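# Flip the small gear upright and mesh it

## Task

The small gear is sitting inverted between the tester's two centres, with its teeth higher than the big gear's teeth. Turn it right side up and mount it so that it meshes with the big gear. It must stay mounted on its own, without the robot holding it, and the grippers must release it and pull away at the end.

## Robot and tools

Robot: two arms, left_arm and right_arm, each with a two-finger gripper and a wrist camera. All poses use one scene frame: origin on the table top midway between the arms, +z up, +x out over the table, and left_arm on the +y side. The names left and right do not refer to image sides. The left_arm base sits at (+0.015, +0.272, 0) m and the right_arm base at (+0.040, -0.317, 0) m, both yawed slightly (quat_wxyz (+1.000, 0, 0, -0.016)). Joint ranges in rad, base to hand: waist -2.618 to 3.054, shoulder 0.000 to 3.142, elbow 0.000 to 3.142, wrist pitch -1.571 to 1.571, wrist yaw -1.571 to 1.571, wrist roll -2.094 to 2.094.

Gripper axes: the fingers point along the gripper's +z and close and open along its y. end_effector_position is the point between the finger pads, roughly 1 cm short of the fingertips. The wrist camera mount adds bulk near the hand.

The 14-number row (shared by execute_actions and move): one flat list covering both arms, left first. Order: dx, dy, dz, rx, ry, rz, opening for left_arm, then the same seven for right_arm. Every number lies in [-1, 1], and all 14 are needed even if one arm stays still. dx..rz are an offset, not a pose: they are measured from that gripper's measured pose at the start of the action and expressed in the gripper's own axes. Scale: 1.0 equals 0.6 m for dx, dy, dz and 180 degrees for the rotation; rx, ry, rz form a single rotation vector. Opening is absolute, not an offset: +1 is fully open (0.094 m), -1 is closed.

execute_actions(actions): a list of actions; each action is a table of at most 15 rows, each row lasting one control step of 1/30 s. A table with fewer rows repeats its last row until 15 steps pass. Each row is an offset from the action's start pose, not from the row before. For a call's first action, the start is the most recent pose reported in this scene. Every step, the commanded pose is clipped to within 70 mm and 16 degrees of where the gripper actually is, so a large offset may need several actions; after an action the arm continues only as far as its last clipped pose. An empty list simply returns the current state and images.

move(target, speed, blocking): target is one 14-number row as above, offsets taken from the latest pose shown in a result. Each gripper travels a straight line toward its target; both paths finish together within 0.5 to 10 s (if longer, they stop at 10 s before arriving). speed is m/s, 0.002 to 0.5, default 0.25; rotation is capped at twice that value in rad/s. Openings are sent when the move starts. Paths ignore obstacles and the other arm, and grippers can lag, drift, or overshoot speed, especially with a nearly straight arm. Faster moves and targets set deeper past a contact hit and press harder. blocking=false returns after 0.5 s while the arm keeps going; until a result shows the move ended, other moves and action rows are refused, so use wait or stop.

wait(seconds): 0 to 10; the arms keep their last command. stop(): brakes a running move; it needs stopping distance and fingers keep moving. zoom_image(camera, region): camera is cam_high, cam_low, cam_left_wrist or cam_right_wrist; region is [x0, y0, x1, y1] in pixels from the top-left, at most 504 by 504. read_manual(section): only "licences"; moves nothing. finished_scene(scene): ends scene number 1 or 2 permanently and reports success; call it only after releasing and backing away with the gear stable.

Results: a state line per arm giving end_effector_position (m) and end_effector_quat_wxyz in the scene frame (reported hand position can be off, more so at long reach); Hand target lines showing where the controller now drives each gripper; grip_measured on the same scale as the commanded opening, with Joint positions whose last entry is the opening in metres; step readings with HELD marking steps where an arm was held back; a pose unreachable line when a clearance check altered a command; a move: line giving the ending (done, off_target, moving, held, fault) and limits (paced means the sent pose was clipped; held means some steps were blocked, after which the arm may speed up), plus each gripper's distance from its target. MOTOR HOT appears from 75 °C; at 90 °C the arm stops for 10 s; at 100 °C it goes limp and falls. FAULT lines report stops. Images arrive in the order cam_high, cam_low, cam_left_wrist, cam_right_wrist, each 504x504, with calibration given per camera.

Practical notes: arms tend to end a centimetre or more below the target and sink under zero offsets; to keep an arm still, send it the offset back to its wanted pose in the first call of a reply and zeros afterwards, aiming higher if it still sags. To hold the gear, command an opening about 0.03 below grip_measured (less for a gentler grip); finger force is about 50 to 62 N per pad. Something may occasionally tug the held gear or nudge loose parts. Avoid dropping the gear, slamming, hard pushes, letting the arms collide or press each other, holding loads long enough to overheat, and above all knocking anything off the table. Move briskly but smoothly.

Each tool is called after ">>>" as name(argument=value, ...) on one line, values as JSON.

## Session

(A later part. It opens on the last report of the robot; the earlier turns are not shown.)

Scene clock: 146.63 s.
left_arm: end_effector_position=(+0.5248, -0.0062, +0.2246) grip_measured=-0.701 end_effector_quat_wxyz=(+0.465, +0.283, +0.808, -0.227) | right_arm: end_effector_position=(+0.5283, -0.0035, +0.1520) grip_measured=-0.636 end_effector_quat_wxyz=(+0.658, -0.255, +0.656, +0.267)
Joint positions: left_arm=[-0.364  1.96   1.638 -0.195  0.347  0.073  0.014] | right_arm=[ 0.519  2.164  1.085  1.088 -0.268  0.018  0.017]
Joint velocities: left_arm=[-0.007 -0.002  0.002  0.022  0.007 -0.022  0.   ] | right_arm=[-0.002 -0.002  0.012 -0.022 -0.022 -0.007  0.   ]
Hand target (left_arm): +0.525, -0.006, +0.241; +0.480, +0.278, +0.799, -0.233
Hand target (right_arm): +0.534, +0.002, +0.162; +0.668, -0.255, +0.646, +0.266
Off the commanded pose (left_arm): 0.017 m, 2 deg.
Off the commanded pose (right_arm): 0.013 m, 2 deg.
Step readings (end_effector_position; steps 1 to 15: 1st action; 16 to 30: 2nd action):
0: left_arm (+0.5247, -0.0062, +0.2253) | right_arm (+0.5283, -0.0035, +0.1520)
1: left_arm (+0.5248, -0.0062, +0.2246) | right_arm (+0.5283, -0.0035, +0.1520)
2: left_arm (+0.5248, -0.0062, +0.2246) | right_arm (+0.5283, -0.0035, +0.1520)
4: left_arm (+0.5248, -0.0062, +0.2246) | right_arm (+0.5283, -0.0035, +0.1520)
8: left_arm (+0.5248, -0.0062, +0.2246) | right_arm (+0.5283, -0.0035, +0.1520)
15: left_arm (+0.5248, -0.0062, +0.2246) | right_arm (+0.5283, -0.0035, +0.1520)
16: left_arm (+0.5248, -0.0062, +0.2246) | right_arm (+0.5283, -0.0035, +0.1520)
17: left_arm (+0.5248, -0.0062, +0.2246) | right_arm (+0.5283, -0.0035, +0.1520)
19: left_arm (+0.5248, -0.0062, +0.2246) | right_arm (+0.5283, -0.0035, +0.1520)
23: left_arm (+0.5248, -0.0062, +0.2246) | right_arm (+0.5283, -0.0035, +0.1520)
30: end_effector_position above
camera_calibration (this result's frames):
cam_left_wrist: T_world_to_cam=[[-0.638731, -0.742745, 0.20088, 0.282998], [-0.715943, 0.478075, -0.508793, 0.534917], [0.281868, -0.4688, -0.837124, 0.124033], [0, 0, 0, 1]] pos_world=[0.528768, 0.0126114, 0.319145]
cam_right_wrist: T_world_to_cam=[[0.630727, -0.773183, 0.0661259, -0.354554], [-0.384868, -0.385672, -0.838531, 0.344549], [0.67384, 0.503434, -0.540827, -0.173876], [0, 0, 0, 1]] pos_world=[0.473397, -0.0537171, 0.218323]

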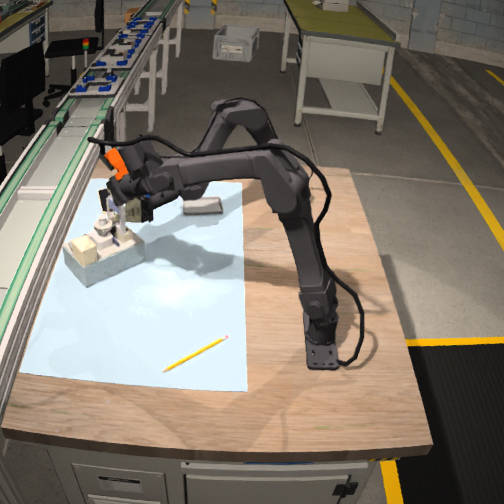

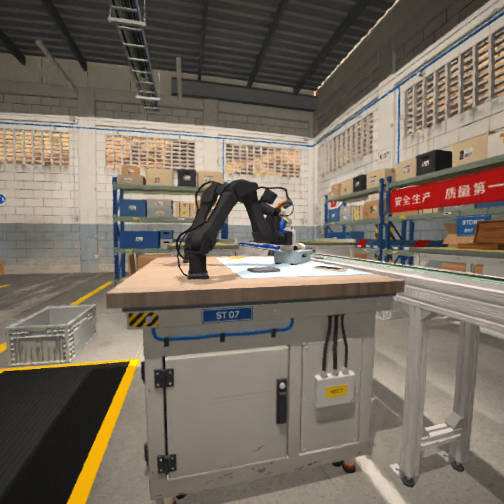

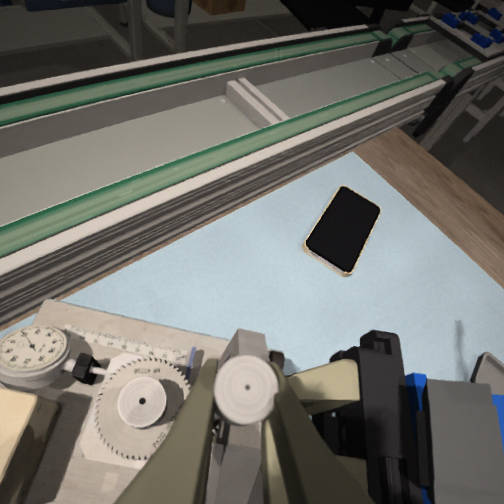

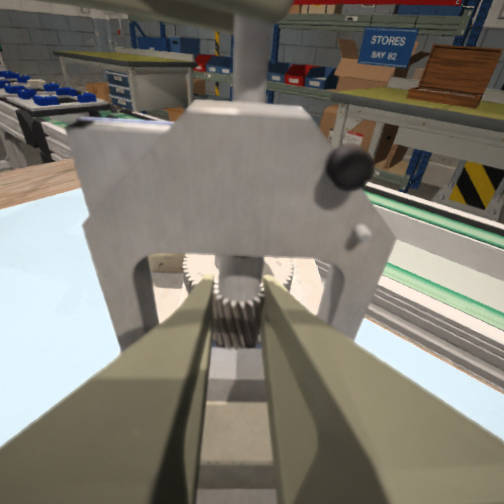

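>>> execute_actions(actions=[[[-0.04,-0.003,-0.02,0,-0.015,0,-0.76, -0.02,0,0.02,0,-0.008,-0.004,-0.68]],[[-0.03,-0.003,-0.015,0,-0.012,0,-0.76, -0.016,0,0.015,0,-0.008,-0.004,-0.68]]])

Scene clock: 147.80 s.
left_arm: end_effector_position=(+0.5248, -0.0062, +0.2246) grip_measured=-0.701 end_effector_quat_wxyz=(+0.465, +0.283, +0.808, -0.227) | right_arm: end_effector_position=(+0.5283, -0.0035, +0.1519) grip_measured=-0.636 end_effector_quat_wxyz=(+0.658, -0.255, +0.656, +0.267)
Joint positions: left_arm=[-0.364  1.96   1.638 -0.195  0.347  0.073  0.014] | right_arm=[ 0.519  2.164  1.085  1.088 -0.268  0.018  0.017]
Joint velocities: left_arm=[-0.012 -0.017 -0.007 -0.007 -0.007 -0.007 -0.   ] | right_arm=[-0.002  0.007 -0.012 -0.007 -0.081  0.037 -0.   ]
Hand target (left_arm): +0.525, -0.006, +0.245; +0.480, +0.278, +0.799, -0.233
Hand target (right_arm): +0.534, +0.002, +0.162; +0.668, -0.255, +0.647, +0.266
Off the commanded pose (left_arm): 0.020 m, 2 deg.
Off the commanded pose (right_arm): 0.013 m, 2 deg.
Step readings (end_effector_position; steps 1 to 15: 1st action; 16 to 30: 2nd action):
0: left_arm (+0.5248, -0.0062, +0.2246) | right_arm (+0.5283, -0.0035, +0.1520)
1: left_arm (+0.5248, -0.0062, +0.2246) | right_arm (+0.5283, -0.0035, +0.1520)
2: left_arm (+0.5248, -0.0062, +0.2246) | right_arm (+0.5283, -0.0035, +0.1519)
4: left_arm (+0.5248, -0.0062, +0.2246) | right_arm (+0.5283, -0.0035, +0.1519)
8: left_arm (+0.5248, -0.0062, +0.2246) | right_arm (+0.5283, -0.0035, +0.1519)
15: left_arm (+0.5248, -0.0062, +0.2246) | right_arm (+0.5283, -0.0035, +0.1519)
16: left_arm (+0.5248, -0.0062, +0.2246) | right_arm (+0.5283, -0.0035, +0.1519)
17: left_arm (+0.5248, -0.0062, +0.2246) | right_arm (+0.5283, -0.0035, +0.1519)
19: left_arm (+0.5248, -0.0062, +0.2246) | right_arm (+0.5283, -0.0035, +0.1519)
23: left_arm (+0.5248, -0.0062, +0.2246) | right_arm (+0.5283, -0.0035, +0.1519)
30: end_effector_position above
camera_calibration (this result's frames):
cam_left_wrist: T_world_to_cam=[[-0.638911, -0.742679, 0.20055, 0.283166], [-0.715735, 0.478323, -0.508851, 0.534823], [0.281986, -0.468651, -0.837168, 0.123982], [0, 0, 0, 1]] pos_world=[0.528749, 0.0125882, 0.31915]
cam_right_wrist: T_world_to_cam=[[0.630749, -0.773171, 0.0660515, -0.354548], [-0.385151, -0.385822, -0.838332, 0.34459], [0.673658, 0.503337, -0.541144, -0.173782], [0, 0, 0, 1]] pos_world=[0.47342, -0.0537049, 0.218258]

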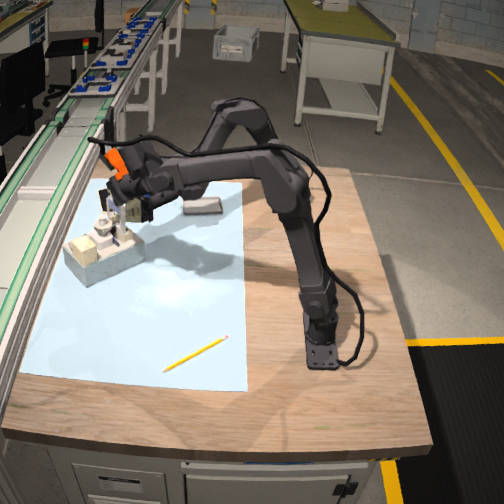

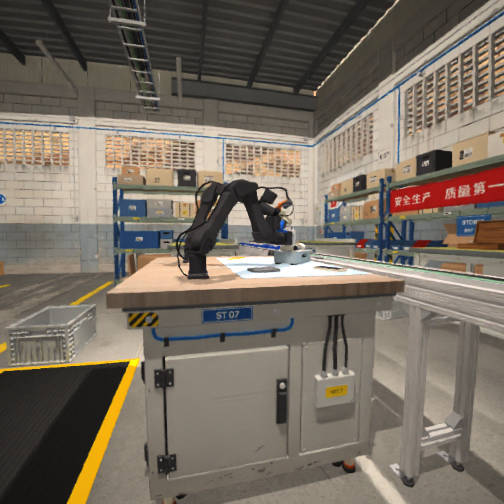

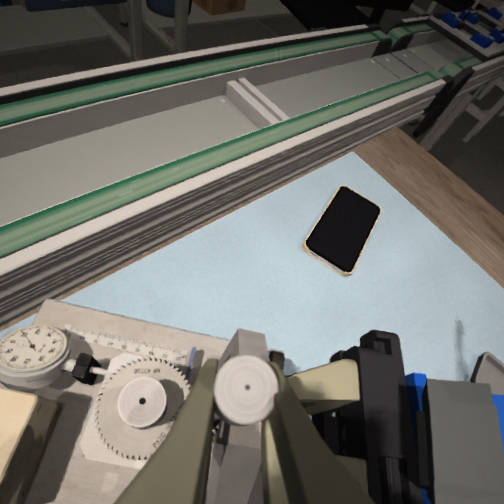

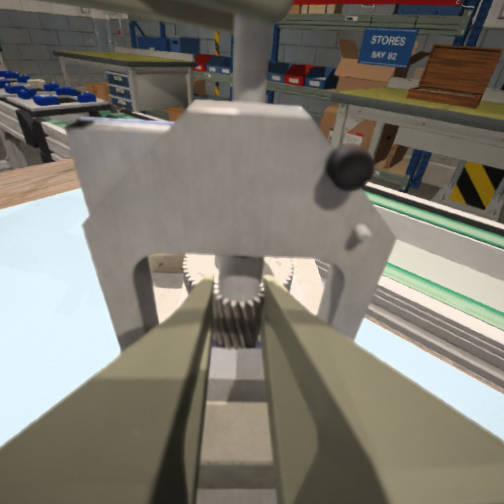

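>>> execute_actions(actions=[[[-0.02,0,-0.01,0,-0.01,0,-0.3, -0.016,0,0.012,0,-0.008,-0.004,-0.68]],[[-0.02,0,-0.06,0,-0.01,0,-0.3, -0.016,0,0.012,0,-0.008,-0.004,-0.68]],[[-0.02,0,-0.07,0,-0.06,0,-0.3, -0.016,0,0.012,0,-0.008,-0.004,-0.68]],[[0.05,0,-0.03,0,-0.08,0,-0.3, -0.016,0,0.012,0,-0.008,-0.004,-0.68]],[[0.05,0,0,0,-0.08,0,-0.3, -0.016,0,0.012,0,-0.008,-0.004,-0.68]]])

Scene clock: 150.97 s.
left_arm: end_effector_position=(+0.4478, +0.0546, +0.1532) grip_measured=-0.303 end_effector_quat_wxyz=(+0.631, +0.184, +0.694, -0.295) | right_arm: end_effector_position=(+0.5285, -0.0035, +0.1497) grip_measured=-0.636 end_effector_quat_wxyz=(+0.658, -0.259, +0.657, +0.262)
Joint positions: left_arm=[-0.306  1.888  0.673  1.183  0.358 -0.168  0.033] | right_arm=[ 0.519  2.167  1.085  1.086 -0.268  0.003  0.017]
Joint velocities: left_arm=[-0.027 -0.002 -0.002  0.403 -0.051 -0.11   0.   ] | right_arm=[ 0.007  0.012 -0.007  0.007 -0.007 -0.022 -0.   ]
Hand target (left_arm): +0.450, +0.050, +0.177; +0.664, +0.182, +0.660, -0.301
Hand target (right_arm): +0.533, +0.001, +0.159; +0.668, -0.260, +0.647, +0.261
Off the commanded pose (left_arm): 0.025 m, 6 deg.
Off the commanded pose (right_arm): 0.012 m, 2 deg.
Step readings (end_effector_position; steps 1 to 15: 1st action; 16 to 30: 2nd action; 31 to 45: 3rd action; 46 to 60: 4th action; 61 to 75: 5th action):
0: left_arm (+0.5248, -0.0062, +0.2246) | right_arm (+0.5283, -0.0035, +0.1519)
1: left_arm (+0.5248, -0.0062, +0.2245) | right_arm (+0.5283, -0.0035, +0.1518)
2: left_arm (+0.5247, -0.0062, +0.2245) | right_arm (+0.5284, -0.0035, +0.1505)
4: left_arm (+0.5248, -0.0062, +0.2246) | right_arm (+0.5285, -0.0035, +0.1497)
8: left_arm (+0.5248, -0.0062, +0.2246) | right_arm (+0.5285, -0.0035, +0.1497)
15: left_arm (+0.5248, -0.0062, +0.2246) | right_arm (+0.5285, -0.0035, +0.1497)
16: left_arm (+0.5233, -0.0051, +0.2250) | right_arm (+0.5285, -0.0035, +0.1497)
17: left_arm (+0.5190, -0.0022, +0.2241) | right_arm (+0.5285, -0.0035, +0.1497)
19: left_arm (+0.5125, +0.0045, +0.2264) | right_arm (+0.5285, -0.0035, +0.1497)
23: left_arm (+0.5110, +0.0113, +0.2400) | right_arm (+0.5285, -0.0035, +0.1497)
30: left_arm (+0.5102, +0.0112, +0.2424) | right_arm (+0.5285, -0.0035, +0.1497)
31: left_arm (+0.5085, +0.0128, +0.2439) | right_arm (+0.5285, -0.0035, +0.1497)
32: left_arm (+0.5009, +0.0175, +0.2407) | right_arm (+0.5285, -0.0035, +0.1497)
34: left_arm (+0.4868, +0.0292, +0.2350) | right_arm (+0.5285, -0.0035, +0.1497)
38: left_arm (+0.4843, +0.0378, +0.2402) | right_arm (+0.5285, -0.0035, +0.1497)
45: left_arm (+0.4893, +0.0353, +0.2536) | right_arm (+0.5285, -0.0035, +0.1497)
46: left_arm (+0.4879, +0.0363, +0.2530) | right_arm (+0.5285, -0.0035, +0.1497)
47: left_arm (+0.4801, +0.0397, +0.2478) | right_arm (+0.5285, -0.0035, +0.1497)
49: left_arm (+0.4639, +0.0472, +0.2217) | right_arm (+0.5285, -0.0035, +0.1497)
53: left_arm (+0.4515, +0.0523, +0.1802) | right_arm (+0.5285, -0.0035, +0.1497)
60: left_arm (+0.4581, +0.0501, +0.2072) | right_arm (+0.5285, -0.0035, +0.1497)
61: left_arm (+0.4581, +0.0507, +0.2086) | right_arm (+0.5285, -0.0035, +0.1497)
62: left_arm (+0.4554, +0.0520, +0.2084) | right_arm (+0.5285, -0.0035, +0.1497)
64: left_arm (+0.4492, +0.0539, +0.1834) | right_arm (+0.5285, -0.0035, +0.1497)
68: left_arm (+0.4443, +0.0543, +0.1293) | right_arm (+0.5285, -0.0035, +0.1497)
75: end_effector_position above
camera_calibration (this result's frames):
cam_left_wrist: T_world_to_cam=[[-0.628814, -0.727765, 0.273772, 0.276928], [-0.553361, 0.171498, -0.815095, 0.405273], [0.546247, -0.664038, -0.510557, -0.0433136], [0, 0, 0, 1]] pos_world=[0.422058, 0.103273, 0.232407]
cam_right_wrist: T_world_to_cam=[[0.630009, -0.772515, 0.0794294, -0.356096], [-0.380966, -0.396566, -0.835225, 0.340033], [0.676722, 0.495939, -0.544142, -0.176291], [0, 0, 0, 1]] pos_world=[0.473185, -0.0528134, 0.216361]

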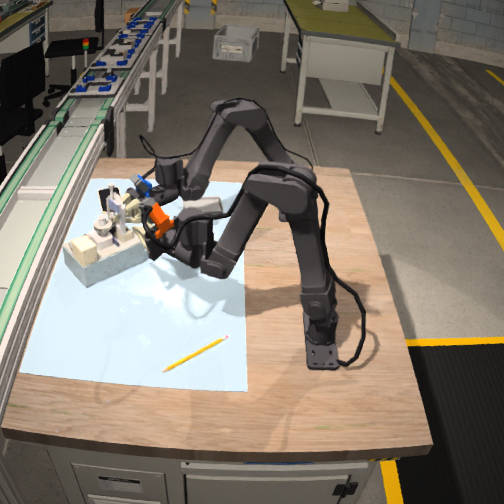

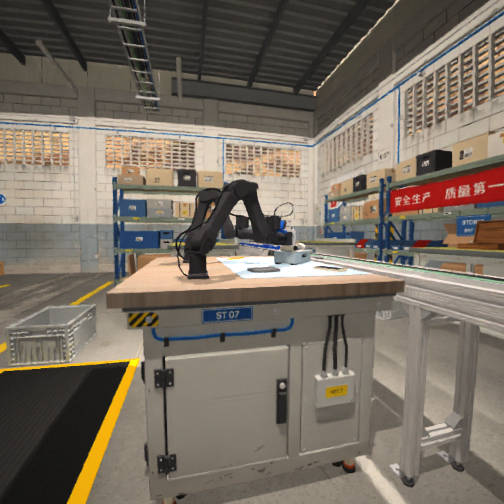

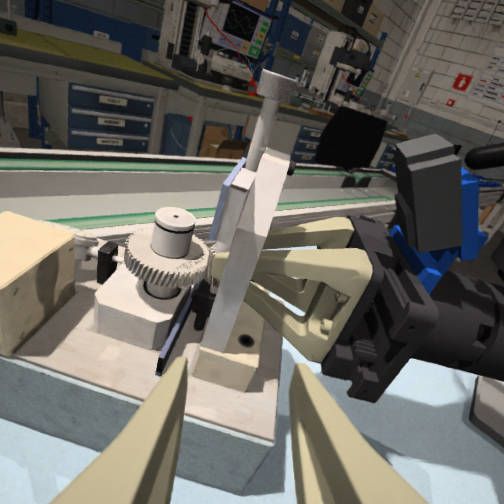

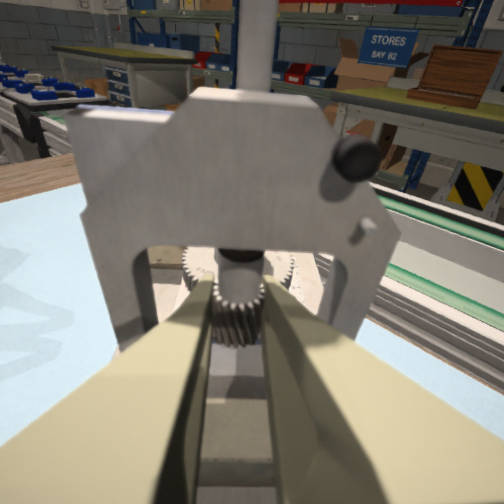

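>>> execute_actions(actions=[[[-0.03,0,0,0,-0.02,0,-0.3, -0.016,0,0.0,0,-0.008,0,-0.6],[-0.03,0,0,0,-0.02,0,-0.3, -0.016,0,0.0,0,-0.008,0,-0.55],[-0.03,0,0,0,-0.02,0,-0.3, -0.016,0,0.0,0,-0.008,0,-0.45]]])

>>> move(target=[-0.05,0.1,-0.1,0,0,0,-0.3, -0.03,0,-0.16,0,-0.01,0,-0.45], speed=0.1)

Scene clock: 151.67 s.
left_arm: end_effector_position=(+0.4482, +0.0548, +0.1650) grip_measured=-0.303 end_effector_quat_wxyz=(+0.646, +0.178, +0.678, -0.302) | right_arm: end_effector_position=(+0.5285, -0.0035, +0.1502) grip_measured=-0.453 end_effector_quat_wxyz=(+0.659, -0.259, +0.656, +0.262)
Joint positions: left_arm=[-0.306  1.888  0.673  1.233  0.354 -0.188  0.033] | right_arm=[ 0.519  2.167  1.085  1.088 -0.268  0.003  0.026]
Joint velocities: left_arm=[ 0.002 -0.017 -0.007  0.095  0.007  0.022 -0.002] | right_arm=[-0.012 -0.022 -0.002 -0.022  0.022 -0.051 -0.   ]
Hand target (left_arm): +0.450, +0.057, +0.171; +0.652, +0.174, +0.673, -0.301
Hand target (right_arm): +0.528, -0.004, +0.159; +0.666, -0.256, +0.648, +0.265
Off the commanded pose (left_arm): 0.007 m, 1 deg.
Off the commanded pose (right_arm): 0.009 m, 1 deg.
Step readings (end_effector_position):
0: left_arm (+0.4482, +0.0548, +0.1648) | right_arm (+0.5285, -0.0035, +0.1497)
1: left_arm (+0.4482, +0.0548, +0.1650) | right_arm (+0.5285, -0.0035, +0.1497)
2: left_arm (+0.4482, +0.0548, +0.1650) | right_arm (+0.5285, -0.0035, +0.1497)
4: left_arm (+0.4482, +0.0548, +0.1650) | right_arm (+0.5285, -0.0035, +0.1499)
8: left_arm (+0.4482, +0.0548, +0.1650) | right_arm (+0.5285, -0.0035, +0.1502)
15: end_effector_position above
camera_calibration (this result's frames):
cam_left_wrist: T_world_to_cam=[[-0.635524, -0.721228, 0.275571, 0.276463], [-0.525954, 0.14312, -0.838385, 0.408164], [0.565227, -0.677751, -0.470289, -0.0517777], [0, 0, 0, 1]] pos_world=[0.419641, 0.105884, 0.241663]
cam_right_wrist: T_world_to_cam=[[0.629848, -0.7726, 0.0798747, -0.356121], [-0.379276, -0.39567, -0.836418, 0.339785], [0.677821, 0.496522, -0.542241, -0.176852], [0, 0, 0, 1]] pos_world=[0.473048, -0.0528858, 0.216751]

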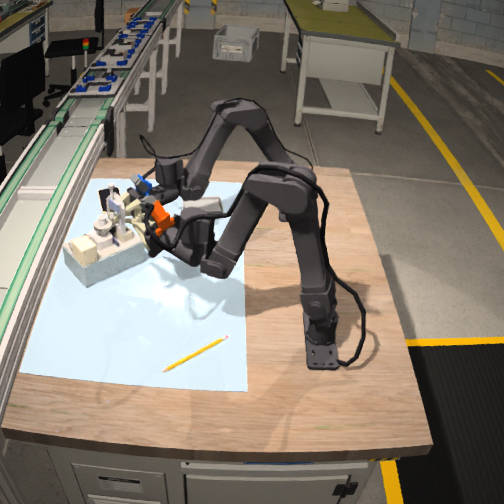

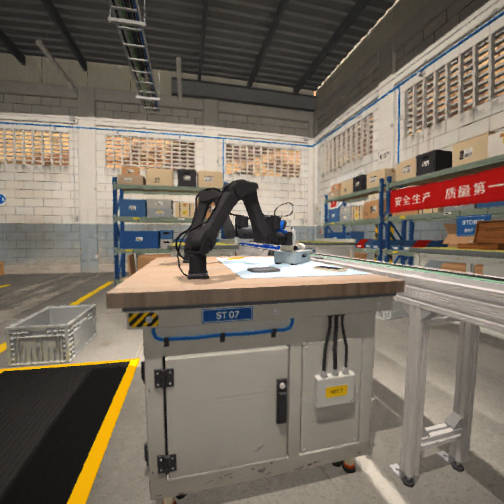

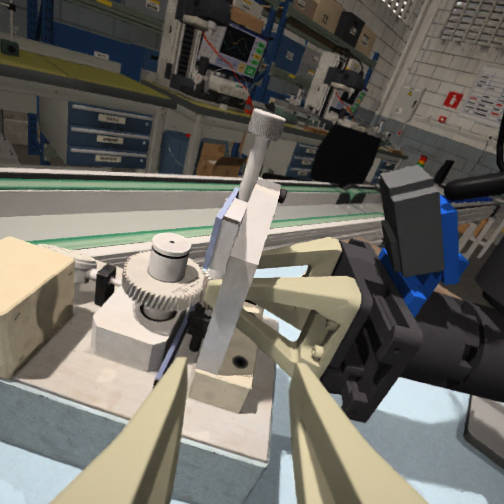

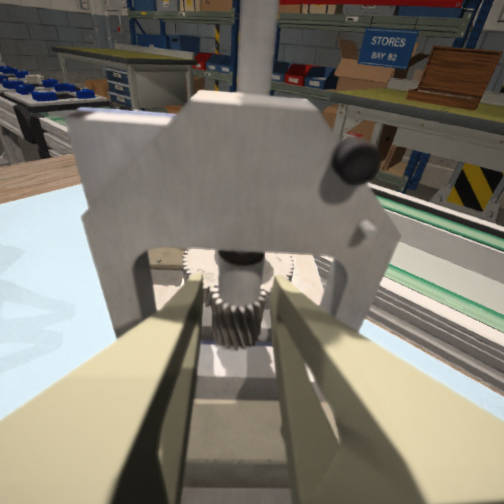

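Scene clock: 153.17 s.
left_arm: end_effector_position=(+0.4483, +0.1419, +0.1766) grip_measured=-0.303 end_effector_quat_wxyz=(+0.644, +0.176, +0.680, -0.302) | right_arm: end_effector_position=(+0.4614, -0.0641, +0.1596) grip_measured=-0.453 end_effector_quat_wxyz=(+0.662, -0.260, +0.652, +0.263)
Joint positions: left_arm=[-0.028  1.789  0.612  1.194  0.631 -0.195  0.033] | right_arm=[ 0.448  1.922  0.693  1.246 -0.34   0.004  0.026]
Joint velocities: left_arm=[-0.002 -0.002  0.002  0.007 -0.022  0.022 -0.001] | right_arm=[ 0.007 -0.017  0.002 -0.007 -0.051  0.037 -0.001]
Hand target (left_arm): +0.445, +0.144, +0.182; +0.646, +0.176, +0.678, -0.303
Hand target (right_arm): +0.459, -0.069, +0.168; +0.669, -0.256, +0.645, +0.266
Off the commanded pose (left_arm): 0.008 m, 0 deg.
Off the commanded pose (right_arm): 0.010 m, 1 deg.
move: done
camera_calibration (this result's frames):
cam_left_wrist: T_world_to_cam=[[-0.632489, -0.722463, 0.279293, 0.334185], [-0.530593, 0.141428, -0.835745, 0.407336], [0.564295, -0.67679, -0.472785, 0.0133843], [0, 0, 0, 1]] pos_world=[0.419945, 0.192886, 0.253422]
cam_right_wrist: T_world_to_cam=[[0.630828, -0.771501, 0.0827158, -0.362216], [-0.370245, -0.39298, -0.841715, 0.295121], [0.68189, 0.500353, -0.533548, -0.0992784], [0, 0, 0, 1]] pos_world=[0.405461, -0.113799, 0.225399]

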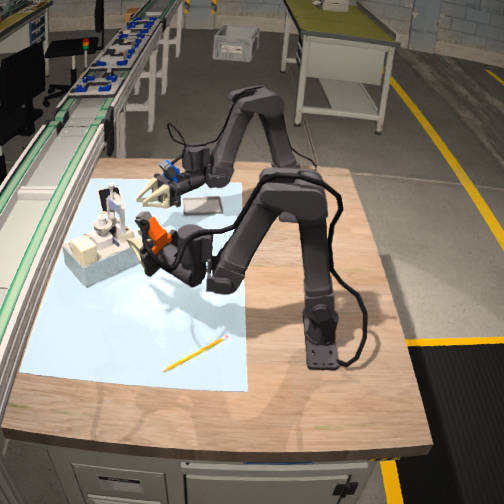

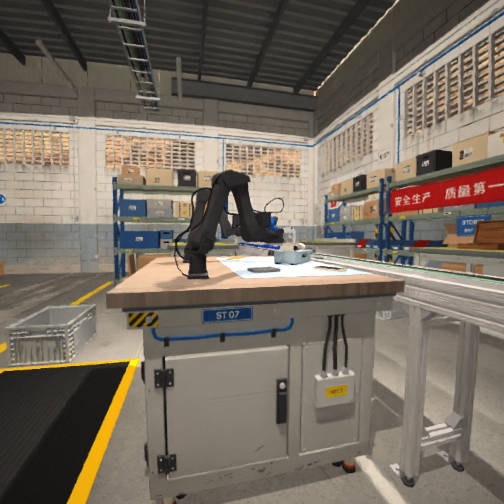

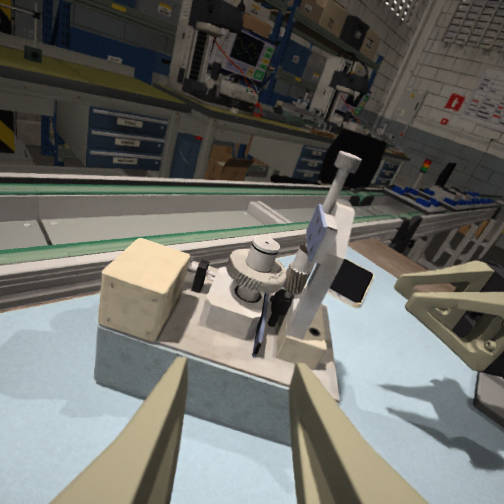

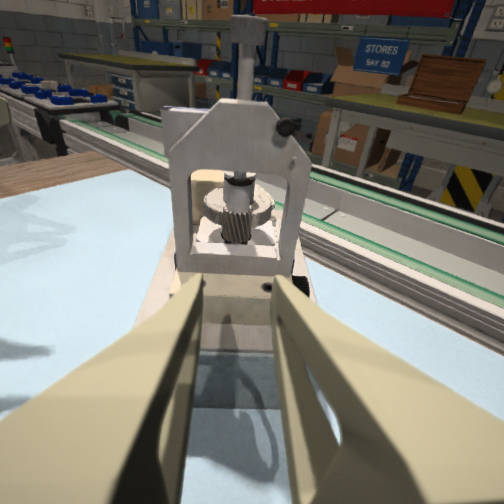

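>>> zoom_image(camera="cam_left_wrist", region=[200,210,340,350])

Region (200, 210, 340, 350) of cam_left_wrist's 504x504 image, scaled by 3.600, with more detail than that image has.

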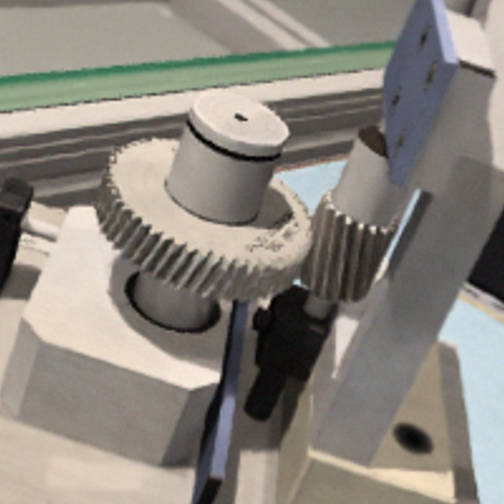

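Looks seated and meshed.

>>> finished_scene(scene=1)

The scene is finished: the task was done.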